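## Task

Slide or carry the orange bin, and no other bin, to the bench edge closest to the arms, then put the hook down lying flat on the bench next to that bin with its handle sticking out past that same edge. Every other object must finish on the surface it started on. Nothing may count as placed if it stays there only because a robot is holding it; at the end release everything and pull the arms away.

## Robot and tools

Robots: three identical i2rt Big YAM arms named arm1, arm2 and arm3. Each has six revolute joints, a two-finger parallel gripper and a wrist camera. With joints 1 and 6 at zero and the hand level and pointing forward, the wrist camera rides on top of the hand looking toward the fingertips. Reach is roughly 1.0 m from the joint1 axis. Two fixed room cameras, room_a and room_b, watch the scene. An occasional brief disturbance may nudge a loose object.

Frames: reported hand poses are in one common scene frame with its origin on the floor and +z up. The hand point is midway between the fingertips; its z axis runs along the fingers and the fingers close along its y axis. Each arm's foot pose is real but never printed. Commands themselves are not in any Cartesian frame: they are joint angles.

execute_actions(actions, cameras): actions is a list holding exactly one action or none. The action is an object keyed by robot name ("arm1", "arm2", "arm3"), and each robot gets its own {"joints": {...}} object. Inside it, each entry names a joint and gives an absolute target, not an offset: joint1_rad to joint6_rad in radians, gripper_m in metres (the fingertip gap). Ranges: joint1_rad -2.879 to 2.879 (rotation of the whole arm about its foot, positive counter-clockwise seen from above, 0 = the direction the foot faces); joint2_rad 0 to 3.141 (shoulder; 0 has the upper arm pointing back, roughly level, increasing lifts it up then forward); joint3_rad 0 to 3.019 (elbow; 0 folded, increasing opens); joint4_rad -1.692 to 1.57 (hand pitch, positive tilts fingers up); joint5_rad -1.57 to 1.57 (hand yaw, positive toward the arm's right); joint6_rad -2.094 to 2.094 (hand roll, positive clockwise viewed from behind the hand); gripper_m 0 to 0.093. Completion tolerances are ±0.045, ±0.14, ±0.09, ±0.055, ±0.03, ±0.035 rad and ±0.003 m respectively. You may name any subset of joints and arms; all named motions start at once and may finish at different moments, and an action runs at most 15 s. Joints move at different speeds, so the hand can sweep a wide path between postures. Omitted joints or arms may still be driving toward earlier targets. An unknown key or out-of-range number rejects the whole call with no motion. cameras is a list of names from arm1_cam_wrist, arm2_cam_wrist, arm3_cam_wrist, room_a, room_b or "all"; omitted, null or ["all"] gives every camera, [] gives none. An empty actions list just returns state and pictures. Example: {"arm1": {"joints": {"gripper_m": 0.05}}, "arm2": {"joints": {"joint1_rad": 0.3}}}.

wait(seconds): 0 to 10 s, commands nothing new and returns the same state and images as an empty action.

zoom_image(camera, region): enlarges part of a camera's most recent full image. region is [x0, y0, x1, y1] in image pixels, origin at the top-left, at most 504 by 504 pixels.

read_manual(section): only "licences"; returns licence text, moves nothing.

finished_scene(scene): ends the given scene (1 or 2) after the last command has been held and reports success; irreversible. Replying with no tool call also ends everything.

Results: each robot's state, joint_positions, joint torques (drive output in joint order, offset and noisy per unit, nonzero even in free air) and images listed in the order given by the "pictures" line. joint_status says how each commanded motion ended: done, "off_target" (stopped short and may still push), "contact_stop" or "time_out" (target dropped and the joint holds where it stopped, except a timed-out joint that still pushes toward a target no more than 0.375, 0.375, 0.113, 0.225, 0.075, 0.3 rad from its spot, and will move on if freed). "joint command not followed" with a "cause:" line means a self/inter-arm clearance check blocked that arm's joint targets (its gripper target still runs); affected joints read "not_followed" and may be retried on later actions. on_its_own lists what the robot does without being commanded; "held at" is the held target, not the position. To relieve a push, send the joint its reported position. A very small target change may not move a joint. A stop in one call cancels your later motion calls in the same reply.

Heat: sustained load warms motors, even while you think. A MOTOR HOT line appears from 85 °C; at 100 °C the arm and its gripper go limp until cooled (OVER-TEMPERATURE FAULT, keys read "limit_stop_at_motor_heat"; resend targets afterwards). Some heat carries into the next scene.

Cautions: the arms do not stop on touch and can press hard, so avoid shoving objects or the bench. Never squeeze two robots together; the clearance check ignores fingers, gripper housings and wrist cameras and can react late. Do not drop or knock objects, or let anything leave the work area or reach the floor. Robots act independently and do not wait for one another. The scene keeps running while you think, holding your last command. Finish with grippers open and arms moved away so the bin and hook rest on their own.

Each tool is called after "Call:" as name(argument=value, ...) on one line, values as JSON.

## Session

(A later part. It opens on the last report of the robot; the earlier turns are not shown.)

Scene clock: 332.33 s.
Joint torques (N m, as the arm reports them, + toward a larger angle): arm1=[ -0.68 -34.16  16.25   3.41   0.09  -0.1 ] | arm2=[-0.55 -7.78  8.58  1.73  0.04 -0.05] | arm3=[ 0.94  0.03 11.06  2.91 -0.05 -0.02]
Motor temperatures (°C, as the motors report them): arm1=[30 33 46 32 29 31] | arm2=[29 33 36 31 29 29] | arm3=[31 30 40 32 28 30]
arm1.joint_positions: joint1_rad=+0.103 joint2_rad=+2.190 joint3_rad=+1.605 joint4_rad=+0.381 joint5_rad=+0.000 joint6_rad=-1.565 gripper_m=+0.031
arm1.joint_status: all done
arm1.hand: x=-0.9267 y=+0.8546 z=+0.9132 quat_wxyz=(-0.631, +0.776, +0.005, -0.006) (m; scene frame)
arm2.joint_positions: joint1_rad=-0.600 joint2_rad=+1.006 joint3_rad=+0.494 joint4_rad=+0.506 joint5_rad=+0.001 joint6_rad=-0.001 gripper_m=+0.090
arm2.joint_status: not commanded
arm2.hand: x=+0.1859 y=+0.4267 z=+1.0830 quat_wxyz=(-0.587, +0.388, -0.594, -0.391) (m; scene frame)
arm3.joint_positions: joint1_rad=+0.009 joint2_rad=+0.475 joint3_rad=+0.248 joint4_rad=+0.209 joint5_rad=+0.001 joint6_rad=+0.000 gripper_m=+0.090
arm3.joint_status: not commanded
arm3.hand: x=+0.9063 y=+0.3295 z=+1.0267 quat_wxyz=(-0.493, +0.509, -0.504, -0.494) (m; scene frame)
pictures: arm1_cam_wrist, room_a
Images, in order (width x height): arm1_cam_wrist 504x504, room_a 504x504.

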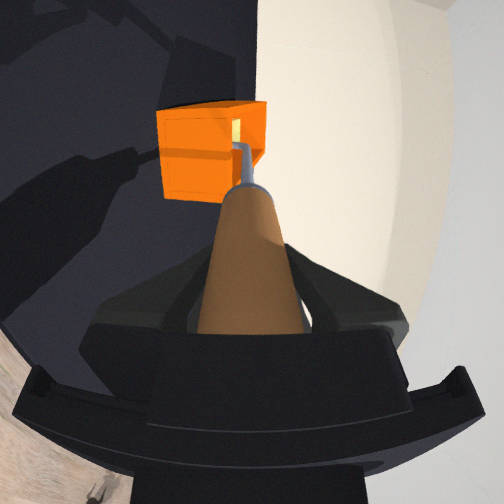

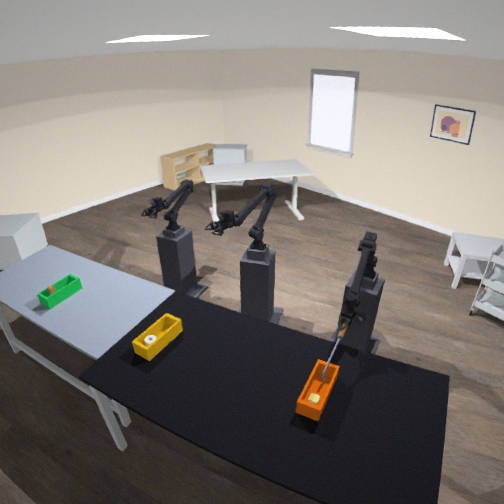

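Call:
execute_actions(actions=[{"arm1":{"joints":{"joint2_rad":1.98,"joint3_rad":1.27,"joint4_rad":0.60}}}], cameras=["arm1_cam_wrist","room_a"])

Scene clock: 339.90 s.
Joint torques (N m, as the arm reports them, + toward a larger angle): arm1=[ -0.87 -24.36   8.86   1.87   0.07  -0.08] | arm2=[-0.62 -7.77  8.59  1.72  0.05 -0.04] | arm3=[ 0.88 -0.05 11.02  2.89 -0.06  0.  ]
Motor temperatures (°C, as the motors report them): arm1=[30 34 46 32 29 31] | arm2=[29 33 37 31 29 29] | arm3=[31 30 40 32 28 30]
arm1.joint_positions: joint1_rad=+0.103 joint2_rad=+1.989 joint3_rad=+1.282 joint4_rad=+0.602 joint5_rad=+0.001 joint6_rad=-1.566 gripper_m=+0.031
arm1.joint_status: all done
arm1.hand: x=-0.9253 y=+0.7710 z=+0.9495 quat_wxyz=(-0.668, +0.744, +0.005, -0.006) (m; scene frame)
arm2.joint_positions: joint1_rad=-0.600 joint2_rad=+1.006 joint3_rad=+0.494 joint4_rad=+0.506 joint5_rad=+0.001 joint6_rad=-0.001 gripper_m=+0.090
arm2.joint_status: not commanded
arm2.hand: x=+0.1859 y=+0.4267 z=+1.0830 quat_wxyz=(-0.587, +0.388, -0.594, -0.391) (m; scene frame)
arm3.joint_positions: joint1_rad=+0.009 joint2_rad=+0.475 joint3_rad=+0.248 joint4_rad=+0.209 joint5_rad=+0.001 joint6_rad=+0.000 gripper_m=+0.090
arm3.joint_status: not commanded
arm3.hand: x=+0.9063 y=+0.3295 z=+1.0267 quat_wxyz=(-0.493, +0.509, -0.504, -0.494) (m; scene frame)
pictures: arm1_cam_wrist, room_a
Images, in order (width x height): arm1_cam_wrist 504x504, room_a 504x504.

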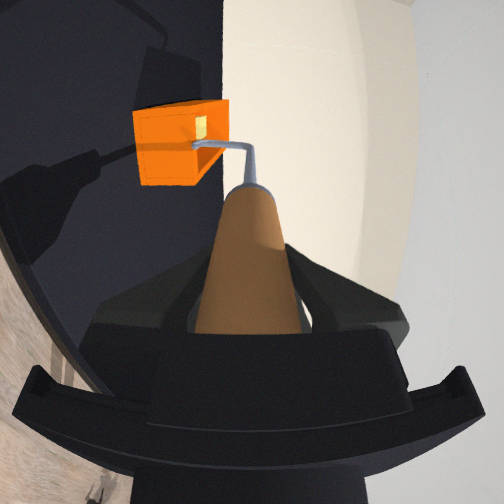

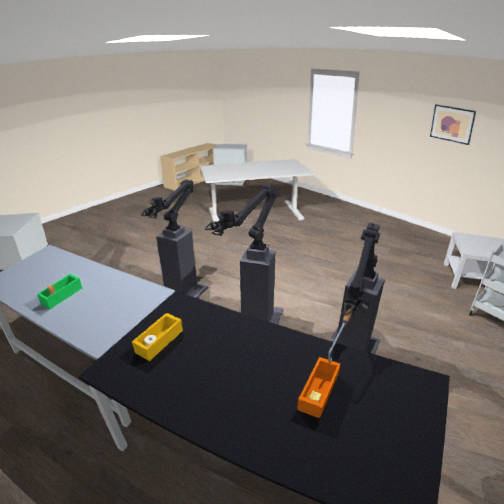

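Call:
execute_actions(actions=[{"arm1":{"joints":{"joint3_rad":1.55}}}], cameras=[])

Call:
execute_actions(actions=[{"arm1":{"joints":{"joint2_rad":2.085,"joint4_rad":0.49}}}], cameras=["arm1_cam_wrist","room_a"])

Scene clock: 347.97 s.
Joint torques (N m, as the arm reports them, + toward a larger angle): arm1=[ -0.68 -27.58  16.68   3.26   0.05  -0.05] | arm2=[-0.41 -7.87  8.6   1.76  0.04 -0.04] | arm3=[ 1.08  0.15 11.09  2.85 -0.04  0.  ]
Motor temperatures (°C, as the motors report them): arm1=[30 33 44 32 29 31] | arm2=[29 33 37 31 29 29] | arm3=[31 30 40 32 28 30]
arm1.joint_positions: joint1_rad=+0.103 joint2_rad=+2.016 joint3_rad=+1.480 joint4_rad=+0.564 joint5_rad=+0.001 joint6_rad=-1.566 gripper_m=+0.031
arm1.joint_status: all done
arm1.hand: x=-0.9263 y=+0.8191 z=+1.0294 quat_wxyz=(-0.716, +0.698, +0.004, -0.006) (m; scene frame)
arm2.joint_positions: joint1_rad=-0.600 joint2_rad=+1.006 joint3_rad=+0.494 joint4_rad=+0.506 joint5_rad=+0.001 joint6_rad=-0.001 gripper_m=+0.090
arm2.joint_status: not commanded
arm2.hand: x=+0.1859 y=+0.4267 z=+1.0830 quat_wxyz=(-0.587, +0.388, -0.594, -0.391) (m; scene frame)
arm3.joint_positions: joint1_rad=+0.009 joint2_rad=+0.475 joint3_rad=+0.248 joint4_rad=+0.209 joint5_rad=+0.001 joint6_rad=+0.000 gripper_m=+0.090
arm3.joint_status: not commanded
arm3.hand: x=+0.9063 y=+0.3295 z=+1.0267 quat_wxyz=(-0.493, +0.509, -0.504, -0.494) (m; scene frame)
pictures: none
No camera images: the call's "cameras" was empty. Leave "cameras" out to get every camera's image.

Scene clock: 348.93 s.
Joint torques (N m, as the arm reports them, + toward a larger angle): arm1=[ -0.99 -30.47  16.12   3.34   0.11  -0.07] | arm2=[-0.67 -7.79  8.59  1.72  0.05 -0.04] | arm3=[ 0.75 -0.16 10.93  2.92 -0.05 -0.01]
Motor temperatures (°C, as the motors report them): arm1=[30 33 44 32 29 31] | arm2=[29 33 37 31 29 29] | arm3=[31 30 40 32 28 30]
arm1.joint_positions: joint1_rad=+0.103 joint2_rad=+2.137 joint3_rad=+1.483 joint4_rad=+0.451 joint5_rad=+0.001 joint6_rad=-1.567 gripper_m=+0.031
arm1.joint_status: all done
arm1.hand: x=-0.9261 y=+0.8245 z=+0.9064 quat_wxyz=(-0.631, +0.776, +0.005, -0.005) (m; scene frame)
arm2.joint_positions: joint1_rad=-0.600 joint2_rad=+1.006 joint3_rad=+0.494 joint4_rad=+0.506 joint5_rad=+0.001 joint6_rad=-0.001 gripper_m=+0.090
arm2.joint_status: not commanded
arm2.hand: x=+0.1859 y=+0.4267 z=+1.0830 quat_wxyz=(-0.587, +0.388, -0.594, -0.391) (m; scene frame)
arm3.joint_positions: joint1_rad=+0.009 joint2_rad=+0.475 joint3_rad=+0.248 joint4_rad=+0.209 joint5_rad=+0.001 joint6_rad=+0.000 gripper_m=+0.090
arm3.joint_status: not commanded
arm3.hand: x=+0.9063 y=+0.3295 z=+1.0267 quat_wxyz=(-0.493, +0.509, -0.504, -0.494) (m; scene frame)
pictures: arm1_cam_wrist, room_a
Images, in order (width x height): arm1_cam_wrist 504x504, room_a 504x504.

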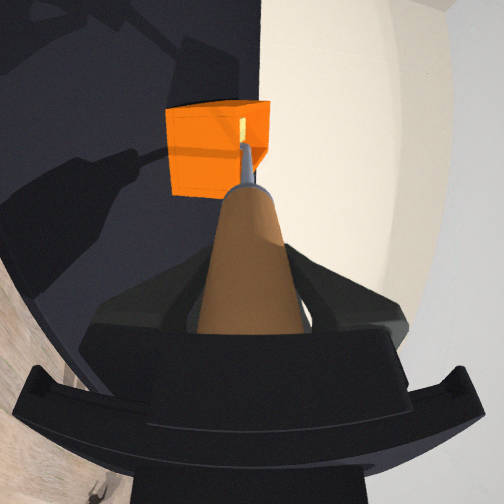

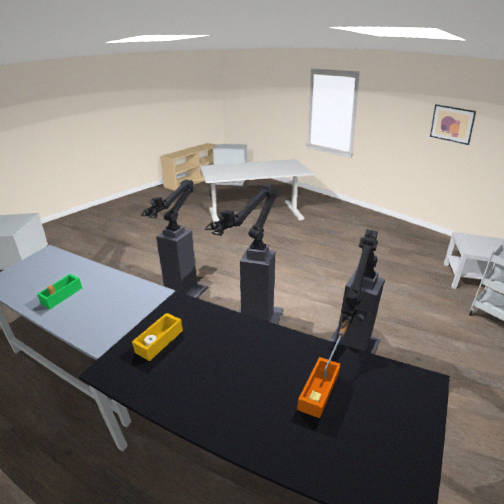

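Call:
execute_actions(actions=[{"arm1":{"joints":{"joint2_rad":2.05,"joint3_rad":1.41}}}], cameras=[])

Call:
execute_actions(actions=[{"arm1":{"joints":{"joint2_rad":1.98,"joint3_rad":1.33}}}], cameras=["arm1_cam_wrist"])

Scene clock: 361.73 s.
Joint torques (N m, as the arm reports them, + toward a larger angle): arm1=[ -1.37 -29.06  10.34   2.83   0.07  -0.09] | arm2=[-0.59 -7.81  8.54  1.67  0.04 -0.04] | arm3=[ 1.03 -0.07 10.97  2.86 -0.05  0.01]
Motor temperatures (°C, as the motors report them): arm1=[30 34 45 32 29 31] | arm2=[29 33 37 31 29 29] | arm3=[31 30 41 32 28 30]
arm1.joint_positions: joint1_rad=+0.103 joint2_rad=+2.086 joint3_rad=+1.402 joint4_rad=+0.462 joint5_rad=+0.001 joint6_rad=-1.567 gripper_m=+0.031
arm1.joint_status: all done
arm1.hand: x=-0.9258 y=+0.8018 z=+0.9056 quat_wxyz=(-0.623, +0.782, +0.005, -0.005) (m; scene frame)
arm2.joint_positions: joint1_rad=-0.600 joint2_rad=+1.006 joint3_rad=+0.494 joint4_rad=+0.506 joint5_rad=+0.001 joint6_rad=-0.001 gripper_m=+0.090
arm2.joint_status: not commanded
arm2.hand: x=+0.1859 y=+0.4267 z=+1.0830 quat_wxyz=(-0.587, +0.388, -0.594, -0.391) (m; scene frame)
arm3.joint_positions: joint1_rad=+0.009 joint2_rad=+0.475 joint3_rad=+0.248 joint4_rad=+0.209 joint5_rad=+0.001 joint6_rad=+0.000 gripper_m=+0.090
arm3.joint_status: not commanded
arm3.hand: x=+0.9063 y=+0.3295 z=+1.0267 quat_wxyz=(-0.493, +0.509, -0.504, -0.494) (m; scene frame)
pictures: none
No camera images: the call's "cameras" was empty. Leave "cameras" out to get every camera's image.

Scene clock: 362.40 s.
Joint torques (N m, as the arm reports them, + toward a larger angle): arm1=[ -1.15 -28.07  11.17   2.71   0.06  -0.1 ] | arm2=[-0.75 -7.87  8.56  1.7   0.04 -0.04] | arm3=[ 0.99  0.04 10.99  2.93 -0.05  0.01]
Motor temperatures (°C, as the motors report them): arm1=[30 34 45 32 29 31] | arm2=[29 33 37 31 29 29] | arm3=[31 30 41 32 28 30]
arm1.joint_positions: joint1_rad=+0.103 joint2_rad=+2.019 joint3_rad=+1.313 joint4_rad=+0.467 joint5_rad=+0.001 joint6_rad=-1.567 gripper_m=+0.031
arm1.joint_status: all done
arm1.hand: x=-0.9253 y=+0.7751 z=+0.9112 quat_wxyz=(-0.617, +0.787, +0.005, -0.005) (m; scene frame)
arm2.joint_positions: joint1_rad=-0.600 joint2_rad=+1.006 joint3_rad=+0.494 joint4_rad=+0.506 joint5_rad=+0.001 joint6_rad=-0.001 gripper_m=+0.090
arm2.joint_status: not commanded
arm2.hand: x=+0.1859 y=+0.4267 z=+1.0830 quat_wxyz=(-0.587, +0.388, -0.594, -0.391) (m; scene frame)
arm3.joint_positions: joint1_rad=+0.009 joint2_rad=+0.475 joint3_rad=+0.248 joint4_rad=+0.209 joint5_rad=+0.001 joint6_rad=+0.000 gripper_m=+0.090
arm3.joint_status: not commanded
arm3.hand: x=+0.9063 y=+0.3295 z=+1.0267 quat_wxyz=(-0.493, +0.509, -0.504, -0.494) (m; scene frame)
pictures: arm1_cam_wrist
Images, in order (width x height): arm1_cam_wrist 504x504.

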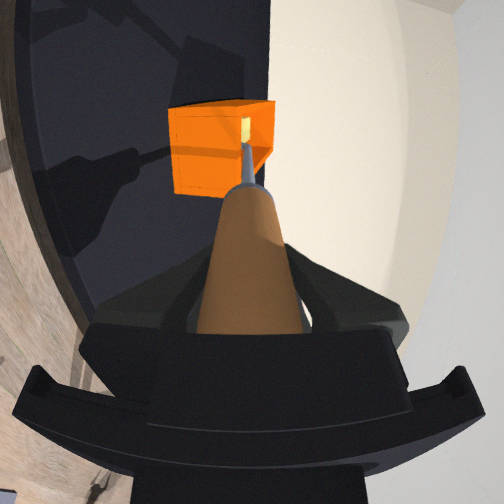

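Working. Continue.

Call:
execute_actions(actions=[{"arm1":{"joints":{"joint2_rad":1.855,"joint3_rad":1.18}}}], cameras=[])

Call:
execute_actions(actions=[{"arm1":{"joints":{"joint2_rad":1.74,"joint3_rad":1.04}}}], cameras=[])

Call:
execute_actions(actions=[{"arm1":{"joints":{"joint2_rad":1.625,"joint3_rad":0.905}}}], cameras=["arm1_cam_wrist","room_a","room_b"])

Call:
zoom_image(camera="room_a", region=[270, 280, 410, 420])

Scene clock: 372.00 s.
Joint torques (N m, as the arm reports them, + toward a larger angle): arm1=[ -0.89 -26.14  11.65   2.93   0.03  -0.07] | arm2=[-0.54 -7.83  8.53  1.76  0.04 -0.04] | arm3=[ 0.92 -0.16 11.02  2.99 -0.05  0.02]
Motor temperatures (°C, as the motors report them): arm1=[30 34 44 32 29 31] | arm2=[29 33 37 31 29 29] | arm3=[31 30 41 32 28 30]
arm1.joint_positions: joint1_rad=+0.103 joint2_rad=+1.895 joint3_rad=+1.158 joint4_rad=+0.466 joint5_rad=+0.001 joint6_rad=-1.567 gripper_m=+0.031
arm1.joint_status: all done
arm1.hand: x=-0.9245 y=+0.7248 z=+0.9198 quat_wxyz=(-0.604, +0.797, +0.005, -0.005) (m; scene frame)
arm2.joint_positions: joint1_rad=-0.600 joint2_rad=+1.006 joint3_rad=+0.494 joint4_rad=+0.506 joint5_rad=+0.001 joint6_rad=-0.001 gripper_m=+0.090
arm2.joint_status: not commanded
arm2.hand: x=+0.1859 y=+0.4267 z=+1.0830 quat_wxyz=(-0.587, +0.388, -0.594, -0.391) (m; scene frame)
arm3.joint_positions: joint1_rad=+0.009 joint2_rad=+0.475 joint3_rad=+0.248 joint4_rad=+0.209 joint5_rad=+0.001 joint6_rad=+0.000 gripper_m=+0.090
arm3.joint_status: not commanded
arm3.hand: x=+0.9063 y=+0.3295 z=+1.0267 quat_wxyz=(-0.493, +0.509, -0.504, -0.494) (m; scene frame)
pictures: none
No camera images: the call's "cameras" was empty. Leave "cameras" out to get every camera's image.

Scene clock: 372.77 s.
Joint torques (N m, as the arm reports them, + toward a larger angle): arm1=[ -1.75 -23.34  11.4    2.72   0.04  -0.11] | arm2=[-0.55 -7.83  8.55  1.76  0.04 -0.04] | arm3=[ 1.06 -0.12 10.97  2.93 -0.06 -0.01]
Motor temperatures (°C, as the motors report them): arm1=[30 34 44 32 29 31] | arm2=[29 33 37 31 29 29] | arm3=[31 30 41 32 28 30]
arm1.joint_positions: joint1_rad=+0.103 joint2_rad=+1.778 joint3_rad=+1.015 joint4_rad=+0.466 joint5_rad=+0.001 joint6_rad=-1.567 gripper_m=+0.031
arm1.joint_status: all done
arm1.hand: x=-0.9237 y=+0.6757 z=+0.9262 quat_wxyz=(-0.594, +0.805, +0.005, -0.005) (m; scene frame)
arm2.joint_positions: joint1_rad=-0.600 joint2_rad=+1.006 joint3_rad=+0.494 joint4_rad=+0.506 joint5_rad=+0.001 joint6_rad=-0.001 gripper_m=+0.090
arm2.joint_status: not commanded
arm2.hand: x=+0.1859 y=+0.4267 z=+1.0830 quat_wxyz=(-0.587, +0.388, -0.594, -0.391) (m; scene frame)
arm3.joint_positions: joint1_rad=+0.009 joint2_rad=+0.475 joint3_rad=+0.248 joint4_rad=+0.209 joint5_rad=+0.001 joint6_rad=+0.000 gripper_m=+0.090
arm3.joint_status: not commanded
arm3.hand: x=+0.9063 y=+0.3295 z=+1.0267 quat_wxyz=(-0.493, +0.509, -0.504, -0.494) (m; scene frame)
pictures: none
No camera images: the call's "cameras" was empty. Leave "cameras" out to get every camera's image.

Scene clock: 373.57 s.
Joint torques (N m, as the arm reports them, + toward a larger angle): arm1=[ -1.2  -20.78  11.47   2.84   0.1   -0.09] | arm2=[-0.66 -7.9   8.57  1.69  0.04 -0.05] | arm3=[ 0.8  -0.18 11.01  2.99 -0.06  0.  ]
Motor temperatures (°C, as the motors report them): arm1=[30 34 43 32 29 31] | arm2=[29 33 37 31 29 29] | arm3=[31 30 41 32 28 30]
arm1.joint_positions: joint1_rad=+0.103 joint2_rad=+1.661 joint3_rad=+0.878 joint4_rad=+0.465 joint5_rad=+0.001 joint6_rad=-1.567 gripper_m=+0.031
arm1.joint_status: all done
arm1.hand: x=-0.9229 y=+0.6264 z=+0.9307 quat_wxyz=(-0.586, +0.811, +0.005, -0.005) (m; scene frame)
arm2.joint_positions: joint1_rad=-0.600 joint2_rad=+1.006 joint3_rad=+0.494 joint4_rad=+0.506 joint5_rad=+0.001 joint6_rad=-0.001 gripper_m=+0.090
arm2.joint_status: not commanded
arm2.hand: x=+0.1859 y=+0.4267 z=+1.0830 quat_wxyz=(-0.587, +0.388, -0.594, -0.391) (m; scene frame)
arm3.joint_positions: joint1_rad=+0.009 joint2_rad=+0.475 joint3_rad=+0.248 joint4_rad=+0.209 joint5_rad=+0.001 joint6_rad=+0.000 gripper_m=+0.090
arm3.joint_status: not commanded
arm3.hand: x=+0.9063 y=+0.3295 z=+1.0267 quat_wxyz=(-0.493, +0.509, -0.504, -0.494) (m; scene frame)
pictures: arm1_cam_wrist, room_a, room_b
Images, in order (width x height): arm1_cam_wrist 504x504, room_a 504x504, room_b 504x504.

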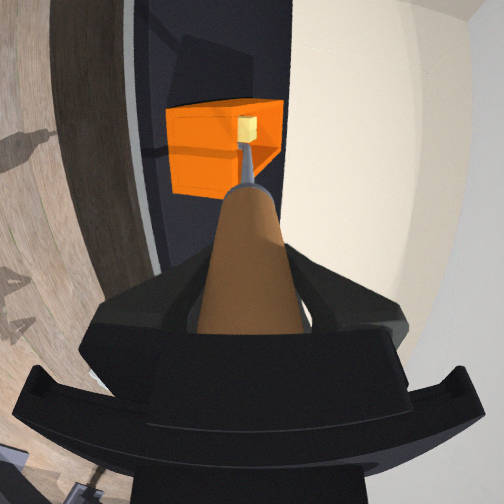

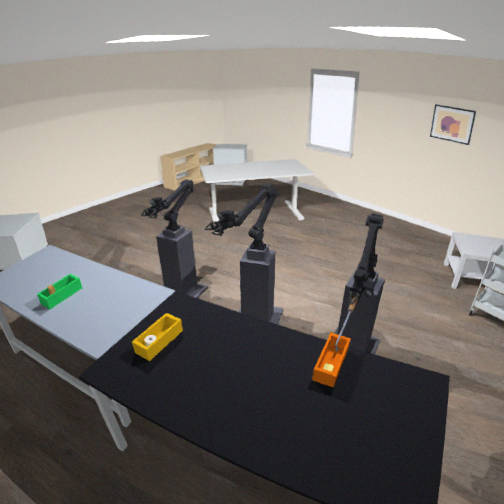

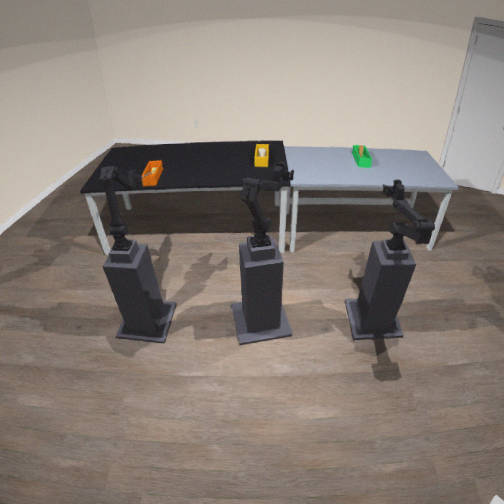

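Region (270, 280, 410, 420) of room_a's 504x504 image, scaled by 3.600, with more detail than that image has.

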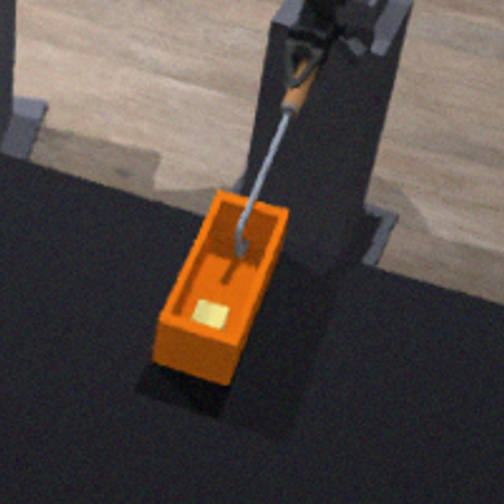

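Call:
zoom_image(camera="arm1_cam_wrist", region=[100, 70, 260, 230])

Call:
zoom_image(camera="room_b", region=[110, 140, 200, 210])

Region (100, 70, 260, 230) of arm1_cam_wrist's 504x504 image, scaled by 3.150, with more detail than that image has.

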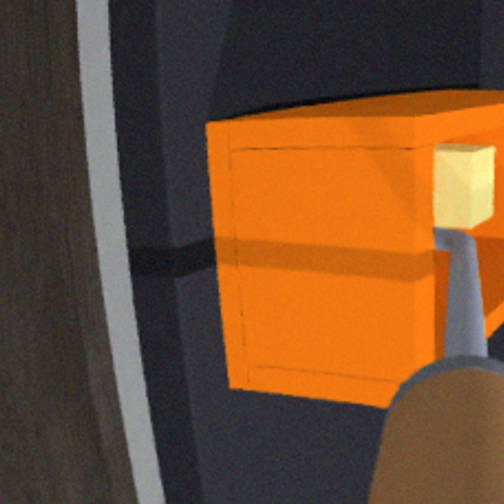

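Region (110, 140, 200, 210) of room_b's 504x504 image, scaled by 5.600, with more detail than that image has.

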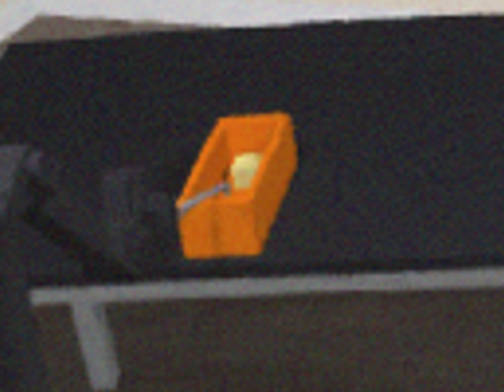

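Call:
execute_actions(actions=[{"arm1":{"joints":{"joint2_rad":1.58,"joint3_rad":0.855}}}], cameras=["arm1_cam_wrist"])

Call:
zoom_image(camera="arm1_cam_wrist", region=[100, 70, 260, 230])

Scene clock: 388.73 s.
Joint torques (N m, as the arm reports them, + toward a larger angle): arm1=[ -1.44 -20.77  11.2    2.88   0.    -0.06] | arm2=[-0.6  -7.92  8.58  1.67  0.05 -0.05] | arm3=[ 1.    0.08 11.1   2.96 -0.04  0.  ]
Motor temperatures (°C, as the motors report them): arm1=[30 33 43 32 29 31] | arm2=[29 33 37 31 29 29] | arm3=[31 30 41 32 28 30]
arm1.joint_positions: joint1_rad=+0.103 joint2_rad=+1.621 joint3_rad=+0.833 joint4_rad=+0.465 joint5_rad=+0.001 joint6_rad=-1.567 gripper_m=+0.031
arm1.joint_status: all done
arm1.hand: x=-0.9227 y=+0.6095 z=+0.9314 quat_wxyz=(-0.583, +0.812, +0.005, -0.005) (m; scene frame)
arm2.joint_positions: joint1_rad=-0.600 joint2_rad=+1.006 joint3_rad=+0.494 joint4_rad=+0.506 joint5_rad=+0.001 joint6_rad=-0.001 gripper_m=+0.090
arm2.joint_status: not commanded
arm2.hand: x=+0.1859 y=+0.4267 z=+1.0830 quat_wxyz=(-0.587, +0.388, -0.594, -0.391) (m; scene frame)
arm3.joint_positions: joint1_rad=+0.009 joint2_rad=+0.475 joint3_rad=+0.248 joint4_rad=+0.209 joint5_rad=+0.001 joint6_rad=+0.000 gripper_m=+0.090
arm3.joint_status: not commanded
arm3.hand: x=+0.9063 y=+0.3295 z=+1.0267 quat_wxyz=(-0.493, +0.509, -0.504, -0.494) (m; scene frame)
pictures: arm1_cam_wrist
Images, in order (width x height): arm1_cam_wrist 504x504.

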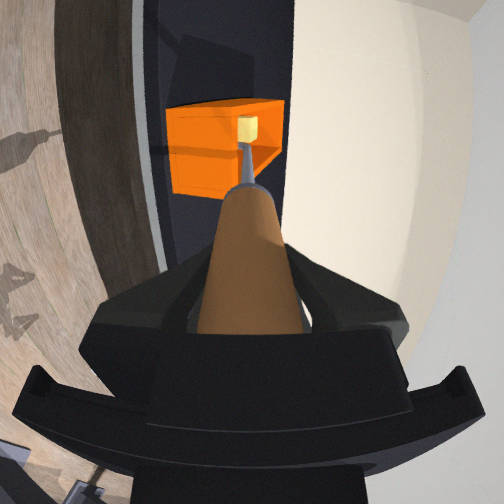

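Region (100, 70, 260, 230) of arm1_cam_wrist's 504x504 image, scaled by 3.150, with more detail than that image has.

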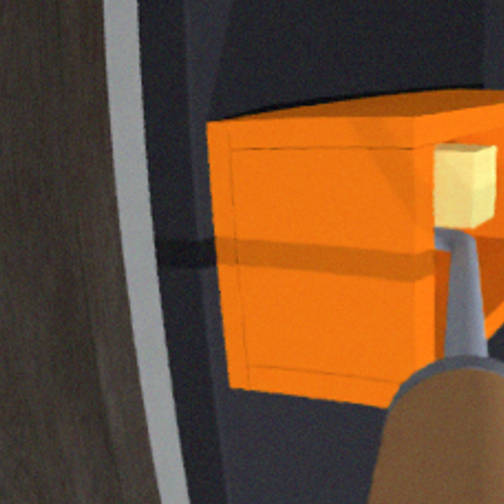

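Call:
execute_actions(actions=[{"arm1":{"joints":{"joint4_rad":0.86}}}], cameras=[])

Call:
execute_actions(actions=[{"arm1":{"joints":{"joint1_rad":0.325,"joint5_rad":0.23,"joint3_rad":1.46}}}], cameras=[])

Call:
execute_actions(actions=[{"arm1":{"joints":{"joint2_rad":2.14,"joint6_rad":-0.6}}}], cameras=["arm1_cam_wrist","room_a"])

Scene clock: 416.93 s.
Joint torques (N m, as the arm reports them, + toward a larger angle): arm1=[ -1.22 -21.51  12.02   3.77   0.08  -0.09] | arm2=[-0.67 -7.79  8.58  1.72  0.05 -0.05] | arm3=[ 1.   -0.08 11.02  2.87 -0.04 -0.01]
Motor temperatures (°C, as the motors report them): arm1=[30 33 42 32 29 31] | arm2=[29 33 37 31 29 29] | arm3=[31 30 41 32 28 30]
arm1.joint_positions: joint1_rad=+0.103 joint2_rad=+1.621 joint3_rad=+0.822 joint4_rad=+0.805 joint5_rad=+0.001 joint6_rad=-1.567 gripper_m=+0.031
arm1.joint_status: joint4_rad time_out (moved +0.340 of +0.395)
arm1.on_its_own: joint4_rad reads +0.805 and still pushes toward +0.860 since a time_out
arm1.hand: x=-0.9230 y=+0.6194 z=+1.0078 quat_wxyz=(-0.708, +0.706, +0.005, -0.006) (m; scene frame)
arm2.joint_positions: joint1_rad=-0.600 joint2_rad=+1.006 joint3_rad=+0.494 joint4_rad=+0.506 joint5_rad=+0.001 joint6_rad=-0.001 gripper_m=+0.090
arm2.joint_status: not commanded
arm2.hand: x=+0.1859 y=+0.4267 z=+1.0830 quat_wxyz=(-0.587, +0.388, -0.594, -0.391) (m; scene frame)
arm3.joint_positions: joint1_rad=+0.009 joint2_rad=+0.475 joint3_rad=+0.248 joint4_rad=+0.209 joint5_rad=+0.001 joint6_rad=+0.000 gripper_m=+0.090
arm3.joint_status: not commanded
arm3.hand: x=+0.9063 y=+0.3295 z=+1.0267 quat_wxyz=(-0.493, +0.509, -0.504, -0.494) (m; scene frame)
pictures: none
No camera images: the call's "cameras" was empty. Leave "cameras" out to get every camera's image.

not run: a stop came earlier in this reply.

not run: a stop came earlier in this reply.

Call:
execute_actions(actions=[{"arm1":{"joints":{"joint1_rad":0.325,"joint5_rad":0.23,"joint3_rad":1.46}}}], cameras=[])

Call:
execute_actions(actions=[{"arm1":{"joints":{"joint2_rad":2.15,"joint6_rad":-0.6}}}], cameras=["arm1_cam_wrist","room_a"])

Scene clock: 421.60 s.
Joint torques (N m, as the arm reports them, + toward a larger angle): arm1=[ -0.63 -20.82  17.29   2.27  -0.16  -0.06] | arm2=[-0.75 -7.86  8.53  1.75  0.04 -0.03] | arm3=[ 1.14 -0.18 11.02  2.92 -0.07 -0.01]
Motor temperatures (°C, as the motors report them): arm1=[30 33 43 32 29 31] | arm2=[29 33 37 31 29 29] | arm3=[31 30 41 32 28 30]
arm1.joint_positions: joint1_rad=+0.328 joint2_rad=+1.599 joint3_rad=+1.395 joint4_rad=+0.832 joint5_rad=+0.234 joint6_rad=-1.567 gripper_m=+0.031
arm1.joint_status: all done
arm1.hand: x=-1.0349 y=+0.6594 z=+1.3464 quat_wxyz=(-0.884, +0.461, -0.049, -0.055) (m; scene frame)
arm2.joint_positions: joint1_rad=-0.600 joint2_rad=+1.006 joint3_rad=+0.494 joint4_rad=+0.506 joint5_rad=+0.001 joint6_rad=-0.001 gripper_m=+0.090
arm2.joint_status: not commanded
arm2.hand: x=+0.1859 y=+0.4267 z=+1.0830 quat_wxyz=(-0.587, +0.388, -0.594, -0.391) (m; scene frame)
arm3.joint_positions: joint1_rad=+0.009 joint2_rad=+0.475 joint3_rad=+0.248 joint4_rad=+0.209 joint5_rad=+0.001 joint6_rad=+0.000 gripper_m=+0.090
arm3.joint_status: not commanded
arm3.hand: x=+0.9063 y=+0.3295 z=+1.0267 quat_wxyz=(-0.493, +0.509, -0.504, -0.494) (m; scene frame)
pictures: none
No camera images: the call's "cameras" was empty. Leave "cameras" out to get every camera's image.

Scene clock: 423.47 s.
Joint torques (N m, as the arm reports them, + toward a larger angle): arm1=[ -0.64 -30.09  14.79   3.65   0.16  -0.01] | arm2=[-0.49 -7.82  8.57  1.76  0.05 -0.05] | arm3=[ 0.98 -0.15 11.    2.91 -0.05  0.  ]
Motor temperatures (°C, as the motors report them): arm1=[30 33 43 32 29 31] | arm2=[29 33 37 31 29 29] | arm3=[31 30 41 32 28 30]
arm1.joint_positions: joint1_rad=+0.327 joint2_rad=+2.196 joint3_rad=+1.394 joint4_rad=+0.811 joint5_rad=+0.230 joint6_rad=-0.608 gripper_m=+0.031
arm1.joint_status: all done
arm1.hand: x=-1.0662 y=+0.7903 z=+0.9000 quat_wxyz=(-0.627, +0.626, -0.323, -0.332) (m; scene frame)
arm2.joint_positions: joint1_rad=-0.600 joint2_rad=+1.006 joint3_rad=+0.494 joint4_rad=+0.506 joint5_rad=+0.001 joint6_rad=-0.001 gripper_m=+0.090
arm2.joint_status: not commanded
arm2.hand: x=+0.1859 y=+0.4267 z=+1.0830 quat_wxyz=(-0.587, +0.388, -0.594, -0.391) (m; scene frame)
arm3.joint_positions: joint1_rad=+0.009 joint2_rad=+0.475 joint3_rad=+0.248 joint4_rad=+0.209 joint5_rad=+0.001 joint6_rad=+0.000 gripper_m=+0.090
arm3.joint_status: not commanded
arm3.hand: x=+0.9063 y=+0.3295 z=+1.0267 quat_wxyz=(-0.493, +0.509, -0.504, -0.494) (m; scene frame)
pictures: arm1_cam_wrist, room_a
Images, in order (width x height): arm1_cam_wrist 504x504, room_a 504x504.

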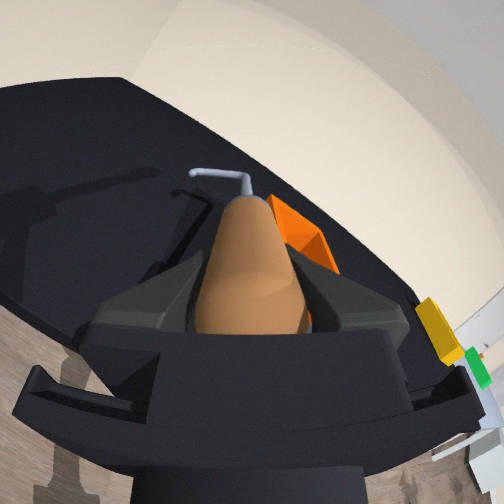

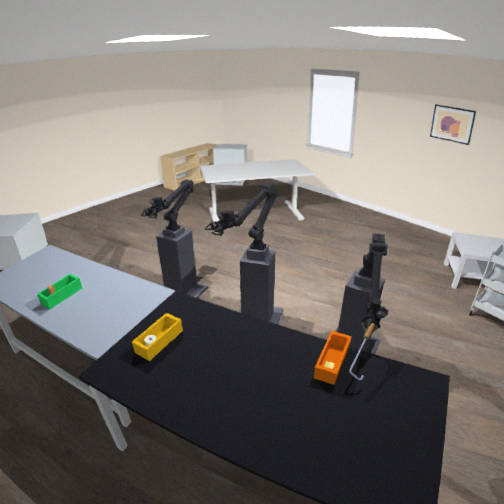

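Call:
execute_actions(actions=[{"arm1":{"joints":{"joint2_rad":2.30,"joint4_rad":0.95,"joint6_rad":0.0}}}], cameras=["arm1_cam_wrist","room_a"])

Scene clock: 430.40 s.
Joint torques (N m, as the arm reports them, + toward a larger angle): arm1=[ -0.43 -29.19  12.96   3.06  -0.07  -0.02] | arm2=[-0.61 -7.66  8.57  1.75  0.04 -0.03] | arm3=[ 0.9  -0.08 11.01  2.94 -0.06  0.  ]
Motor temperatures (°C, as the motors report them): arm1=[30 33 44 32 29 31] | arm2=[29 33 37 31 29 29] | arm3=[31 30 41 32 28 30]
arm1.joint_positions: joint1_rad=+0.326 joint2_rad=+2.333 joint3_rad=+1.405 joint4_rad=+0.918 joint5_rad=+0.232 joint6_rad=-0.012 gripper_m=+0.031
arm1.joint_status: all done
arm1.hand: x=-1.0646 y=+0.7874 z=+0.8234 quat_wxyz=(-0.499, +0.509, -0.497, -0.494) (m; scene frame)
arm2.joint_positions: joint1_rad=-0.600 joint2_rad=+1.006 joint3_rad=+0.494 joint4_rad=+0.506 joint5_rad=+0.001 joint6_rad=-0.001 gripper_m=+0.090
arm2.joint_status: not commanded
arm2.hand: x=+0.1859 y=+0.4267 z=+1.0830 quat_wxyz=(-0.587, +0.388, -0.594, -0.391) (m; scene frame)
arm3.joint_positions: joint1_rad=+0.009 joint2_rad=+0.475 joint3_rad=+0.248 joint4_rad=+0.209 joint5_rad=+0.001 joint6_rad=+0.000 gripper_m=+0.090
arm3.joint_status: not commanded
arm3.hand: x=+0.9063 y=+0.3295 z=+1.0267 quat_wxyz=(-0.493, +0.509, -0.504, -0.494) (m; scene frame)
pictures: arm1_cam_wrist, room_a
Images, in order (width x height): arm1_cam_wrist 504x504, room_a 504x504.

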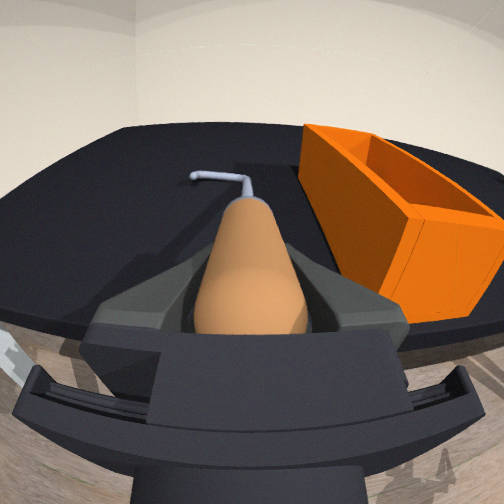

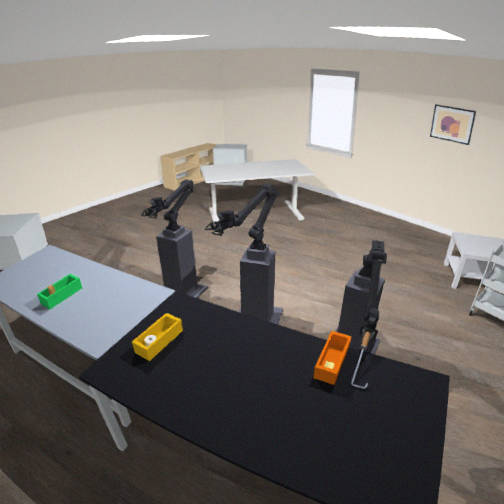

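Call:
execute_actions(actions=[{"arm1":{"joints":{"joint2_rad":2.37,"joint4_rad":1.0}}}], cameras=["arm1_cam_wrist"])

Scene clock: 436.70 s.
Joint torques (N m, as the arm reports them, + toward a larger angle): arm1=[ -0.73 -26.57  12.4    2.83   0.01  -0.04] | arm2=[-0.49 -7.72  8.58  1.75  0.05 -0.05] | arm3=[ 0.93  0.03 10.95  2.95 -0.05  0.  ]
Motor temperatures (°C, as the motors report them): arm1=[30 34 44 32 29 31] | arm2=[29 33 37 31 29 29] | arm3=[31 30 42 32 28 30]
arm1.joint_positions: joint1_rad=+0.326 joint2_rad=+2.373 joint3_rad=+1.407 joint4_rad=+0.975 joint5_rad=+0.232 joint6_rad=-0.011 gripper_m=+0.031
arm1.joint_status: all done
arm1.hand: x=-1.0640 y=+0.7848 z=+0.8076 quat_wxyz=(-0.503, +0.502, -0.494, -0.501) (m; scene frame)
arm2.joint_positions: joint1_rad=-0.600 joint2_rad=+1.006 joint3_rad=+0.494 joint4_rad=+0.506 joint5_rad=+0.001 joint6_rad=-0.001 gripper_m=+0.090
arm2.joint_status: not commanded
arm2.hand: x=+0.1859 y=+0.4267 z=+1.0830 quat_wxyz=(-0.587, +0.388, -0.594, -0.391) (m; scene frame)
arm3.joint_positions: joint1_rad=+0.009 joint2_rad=+0.475 joint3_rad=+0.248 joint4_rad=+0.209 joint5_rad=+0.001 joint6_rad=+0.000 gripper_m=+0.090
arm3.joint_status: not commanded
arm3.hand: x=+0.9063 y=+0.3295 z=+1.0267 quat_wxyz=(-0.493, +0.509, -0.504, -0.494) (m; scene frame)
pictures: arm1_cam_wrist
Images, in order (width x height): arm1_cam_wrist 504x504.

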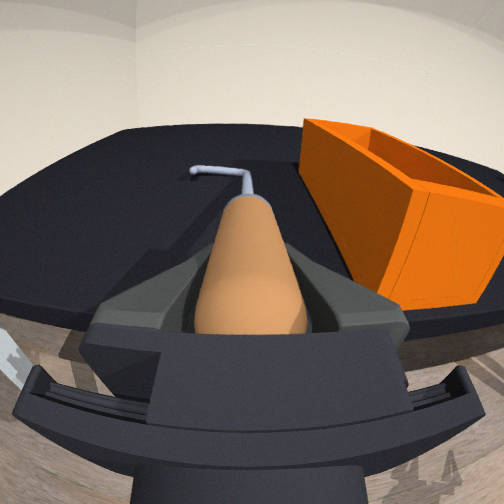

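Call:
execute_actions(actions=[{"arm1":{"joints":{"joint2_rad":2.42}}}], cameras=["arm1_cam_wrist"])

Scene clock: 440.87 s.
Joint torques (N m, as the arm reports them, + toward a larger angle): arm1=[ -1.05 -25.12  10.93   2.34   0.05  -0.07] | arm2=[-0.53 -7.83  8.56  1.7   0.04 -0.04] | arm3=[ 0.85  0.32 10.93  2.94 -0.03 -0.01]
Motor temperatures (°C, as the motors report them): arm1=[30 34 44 32 29 31] | arm2=[29 33 37 31 29 29] | arm3=[31 30 42 32 28 30]
arm1.joint_positions: joint1_rad=+0.326 joint2_rad=+2.410 joint3_rad=+1.418 joint4_rad=+0.986 joint5_rad=+0.231 joint6_rad=-0.010 gripper_m=+0.031
arm1.joint_status: all done
arm1.hand: x=-1.0639 y=+0.7840 z=+0.7857 quat_wxyz=(-0.499, +0.508, -0.497, -0.496) (m; scene frame)
arm2.joint_positions: joint1_rad=-0.600 joint2_rad=+1.006 joint3_rad=+0.494 joint4_rad=+0.506 joint5_rad=+0.001 joint6_rad=-0.001 gripper_m=+0.090
arm2.joint_status: not commanded
arm2.hand: x=+0.1859 y=+0.4267 z=+1.0830 quat_wxyz=(-0.587, +0.388, -0.594, -0.391) (m; scene frame)
arm3.joint_positions: joint1_rad=+0.009 joint2_rad=+0.475 joint3_rad=+0.248 joint4_rad=+0.209 joint5_rad=+0.001 joint6_rad=+0.000 gripper_m=+0.090
arm3.joint_status: not commanded
arm3.hand: x=+0.9063 y=+0.3295 z=+1.0267 quat_wxyz=(-0.493, +0.509, -0.504, -0.494) (m; scene frame)
pictures: arm1_cam_wrist
Images, in order (width x height): arm1_cam_wrist 504x504.

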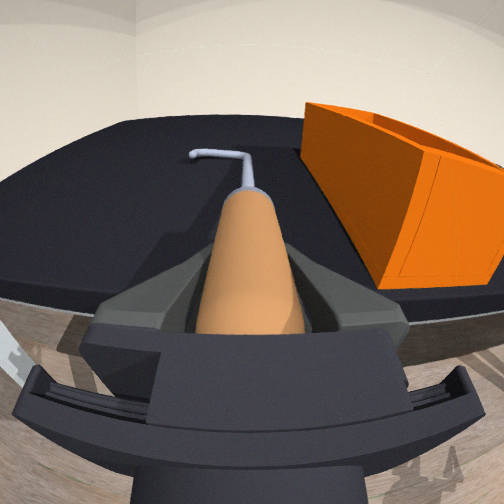

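Call:
execute_actions(actions=[{"arm1":{"joints":{"gripper_m":0.07,"joint2_rad":2.39}}}], cameras=["arm1_cam_wrist"])

Call:
execute_actions(actions=[{"arm1":{"joints":{"joint2_rad":2.22,"joint3_rad":1.05,"joint4_rad":1.2}}}], cameras=["arm1_cam_wrist","room_a","room_b"])

Scene clock: 448.07 s.
Joint torques (N m, as the arm reports them, + toward a larger angle): arm1=[  0.27 -28.43  10.96   2.48   0.06  -0.05] | arm2=[-0.6  -7.93  8.55  1.72  0.04 -0.04] | arm3=[ 0.83 -0.05 11.01  2.91 -0.05  0.  ]
Motor temperatures (°C, as the motors report them): arm1=[30 34 43 32 29 31] | arm2=[29 33 37 31 29 29] | arm3=[31 30 42 32 28 30]
arm1.joint_positions: joint1_rad=+0.326 joint2_rad=+2.408 joint3_rad=+1.422 joint4_rad=+0.986 joint5_rad=+0.231 joint6_rad=-0.009 gripper_m=+0.070
arm1.joint_status: all done
arm1.hand: x=-1.0643 y=+0.7856 z=+0.7893 quat_wxyz=(-0.500, +0.505, -0.496, -0.499) (m; scene frame)
arm2.joint_positions: joint1_rad=-0.600 joint2_rad=+1.006 joint3_rad=+0.494 joint4_rad=+0.506 joint5_rad=+0.001 joint6_rad=-0.001 gripper_m=+0.090
arm2.joint_status: not commanded
arm2.hand: x=+0.1859 y=+0.4267 z=+1.0830 quat_wxyz=(-0.587, +0.388, -0.594, -0.391) (m; scene frame)
arm3.joint_positions: joint1_rad=+0.009 joint2_rad=+0.475 joint3_rad=+0.248 joint4_rad=+0.209 joint5_rad=+0.001 joint6_rad=+0.000 gripper_m=+0.090
arm3.joint_status: not commanded
arm3.hand: x=+0.9063 y=+0.3295 z=+1.0267 quat_wxyz=(-0.493, +0.509, -0.504, -0.494) (m; scene frame)
pictures: arm1_cam_wrist
Images, in order (width x height): arm1_cam_wrist 504x504.

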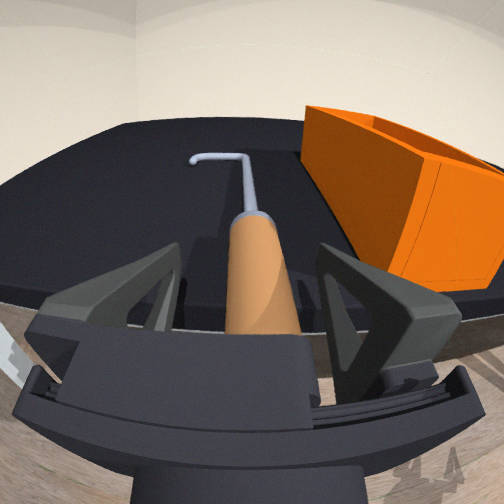

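Scene clock: 449.20 s.
Joint torques (N m, as the arm reports them, + toward a larger angle): arm1=[ -0.54 -23.24   6.6    2.23   0.08  -0.05] | arm2=[-0.66 -7.71  8.59  1.74  0.04 -0.04] | arm3=[ 1.16  0.09 11.01  2.94 -0.04  0.02]
Motor temperatures (°C, as the motors report them): arm1=[30 34 43 32 29 31] | arm2=[29 33 37 31 29 29] | arm3=[31 30 42 32 28 30]
arm1.joint_positions: joint1_rad=+0.326 joint2_rad=+2.218 joint3_rad=+1.042 joint4_rad=+1.193 joint5_rad=+0.231 joint6_rad=-0.009 gripper_m=+0.070
arm1.joint_status: all done
arm1.hand: x=-1.0387 y=+0.6804 z=+0.8180 quat_wxyz=(-0.503, +0.500, -0.493, -0.504) (m; scene frame)
arm2.joint_positions: joint1_rad=-0.600 joint2_rad=+1.006 joint3_rad=+0.494 joint4_rad=+0.506 joint5_rad=+0.001 joint6_rad=-0.001 gripper_m=+0.090
arm2.joint_status: not commanded
arm2.hand: x=+0.1859 y=+0.4267 z=+1.0830 quat_wxyz=(-0.587, +0.388, -0.594, -0.391) (m; scene frame)
arm3.joint_positions: joint1_rad=+0.009 joint2_rad=+0.475 joint3_rad=+0.248 joint4_rad=+0.209 joint5_rad=+0.001 joint6_rad=+0.000 gripper_m=+0.090
arm3.joint_status: not commanded
arm3.hand: x=+0.9063 y=+0.3295 z=+1.0267 quat_wxyz=(-0.493, +0.509, -0.504, -0.494) (m; scene frame)
pictures: arm1_cam_wrist, room_a, room_b
Images, in order (width x height): arm1_cam_wrist 504x504, room_a 504x504, room_b 504x504.

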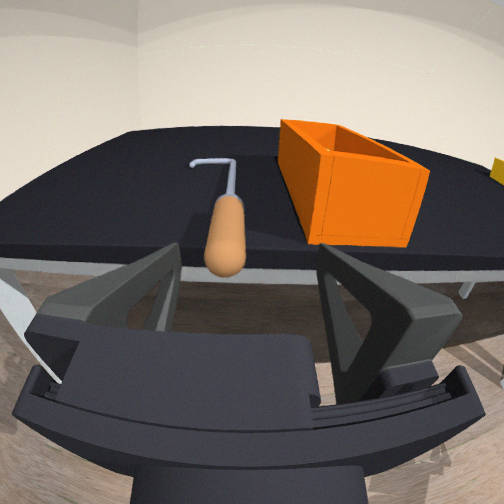

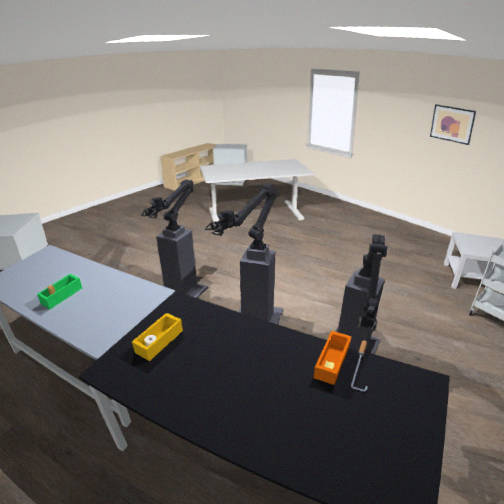

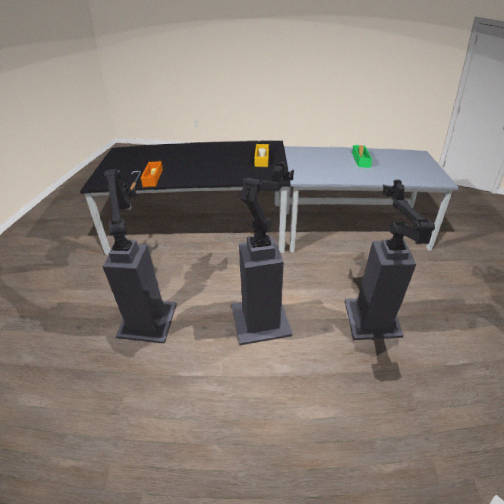

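Call:
execute_actions(actions=[{"arm1":{"joints":{"joint2_rad":1.5,"joint3_rad":0.7,"joint4_rad":0.8}}}], cameras=["room_a"])

Call:
finished_scene(scene=1)

Scene clock: 456.23 s.
Joint torques (N m, as the arm reports them, + toward a larger angle): arm1=[ -0.47 -13.7    8.98   1.6    0.06  -0.08] | arm2=[-0.61 -7.79  8.58  1.71  0.04 -0.04] | arm3=[ 0.85  0.01 11.04  2.9  -0.05  0.01]
Motor temperatures (°C, as the motors report them): arm1=[30 34 42 32 29 31] | arm2=[29 33 38 31 29 29] | arm3=[31 30 42 32 28 30]
arm1.joint_positions: joint1_rad=+0.326 joint2_rad=+1.492 joint3_rad=+0.700 joint4_rad=+0.807 joint5_rad=+0.231 joint6_rad=-0.008 gripper_m=+0.070
arm1.joint_status: all done
arm1.hand: x=-1.0099 y=+0.5613 z=+1.0202 quat_wxyz=(-0.503, +0.501, -0.493, -0.504) (m; scene frame)
arm2.joint_positions: joint1_rad=-0.600 joint2_rad=+1.006 joint3_rad=+0.494 joint4_rad=+0.506 joint5_rad=+0.001 joint6_rad=-0.001 gripper_m=+0.090
arm2.joint_status: not commanded
arm2.hand: x=+0.1859 y=+0.4267 z=+1.0830 quat_wxyz=(-0.587, +0.388, -0.594, -0.391) (m; scene frame)
arm3.joint_positions: joint1_rad=+0.009 joint2_rad=+0.475 joint3_rad=+0.248 joint4_rad=+0.209 joint5_rad=+0.001 joint6_rad=+0.000 gripper_m=+0.090
arm3.joint_status: not commanded
arm3.hand: x=+0.9063 y=+0.3295 z=+1.0267 quat_wxyz=(-0.493, +0.509, -0.504, -0.494) (m; scene frame)
pictures: room_a
Images, in order (width x height): room_a 504x504.

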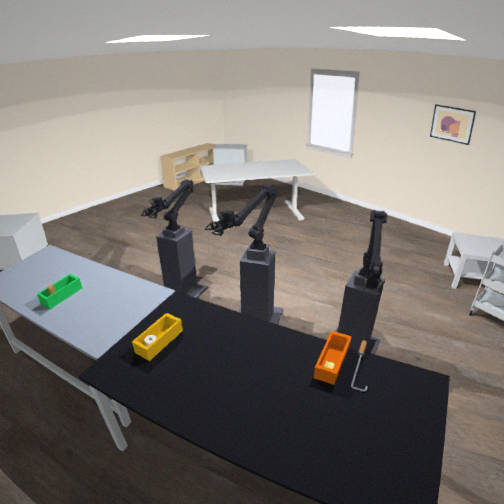

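The scene is finished: the task was done.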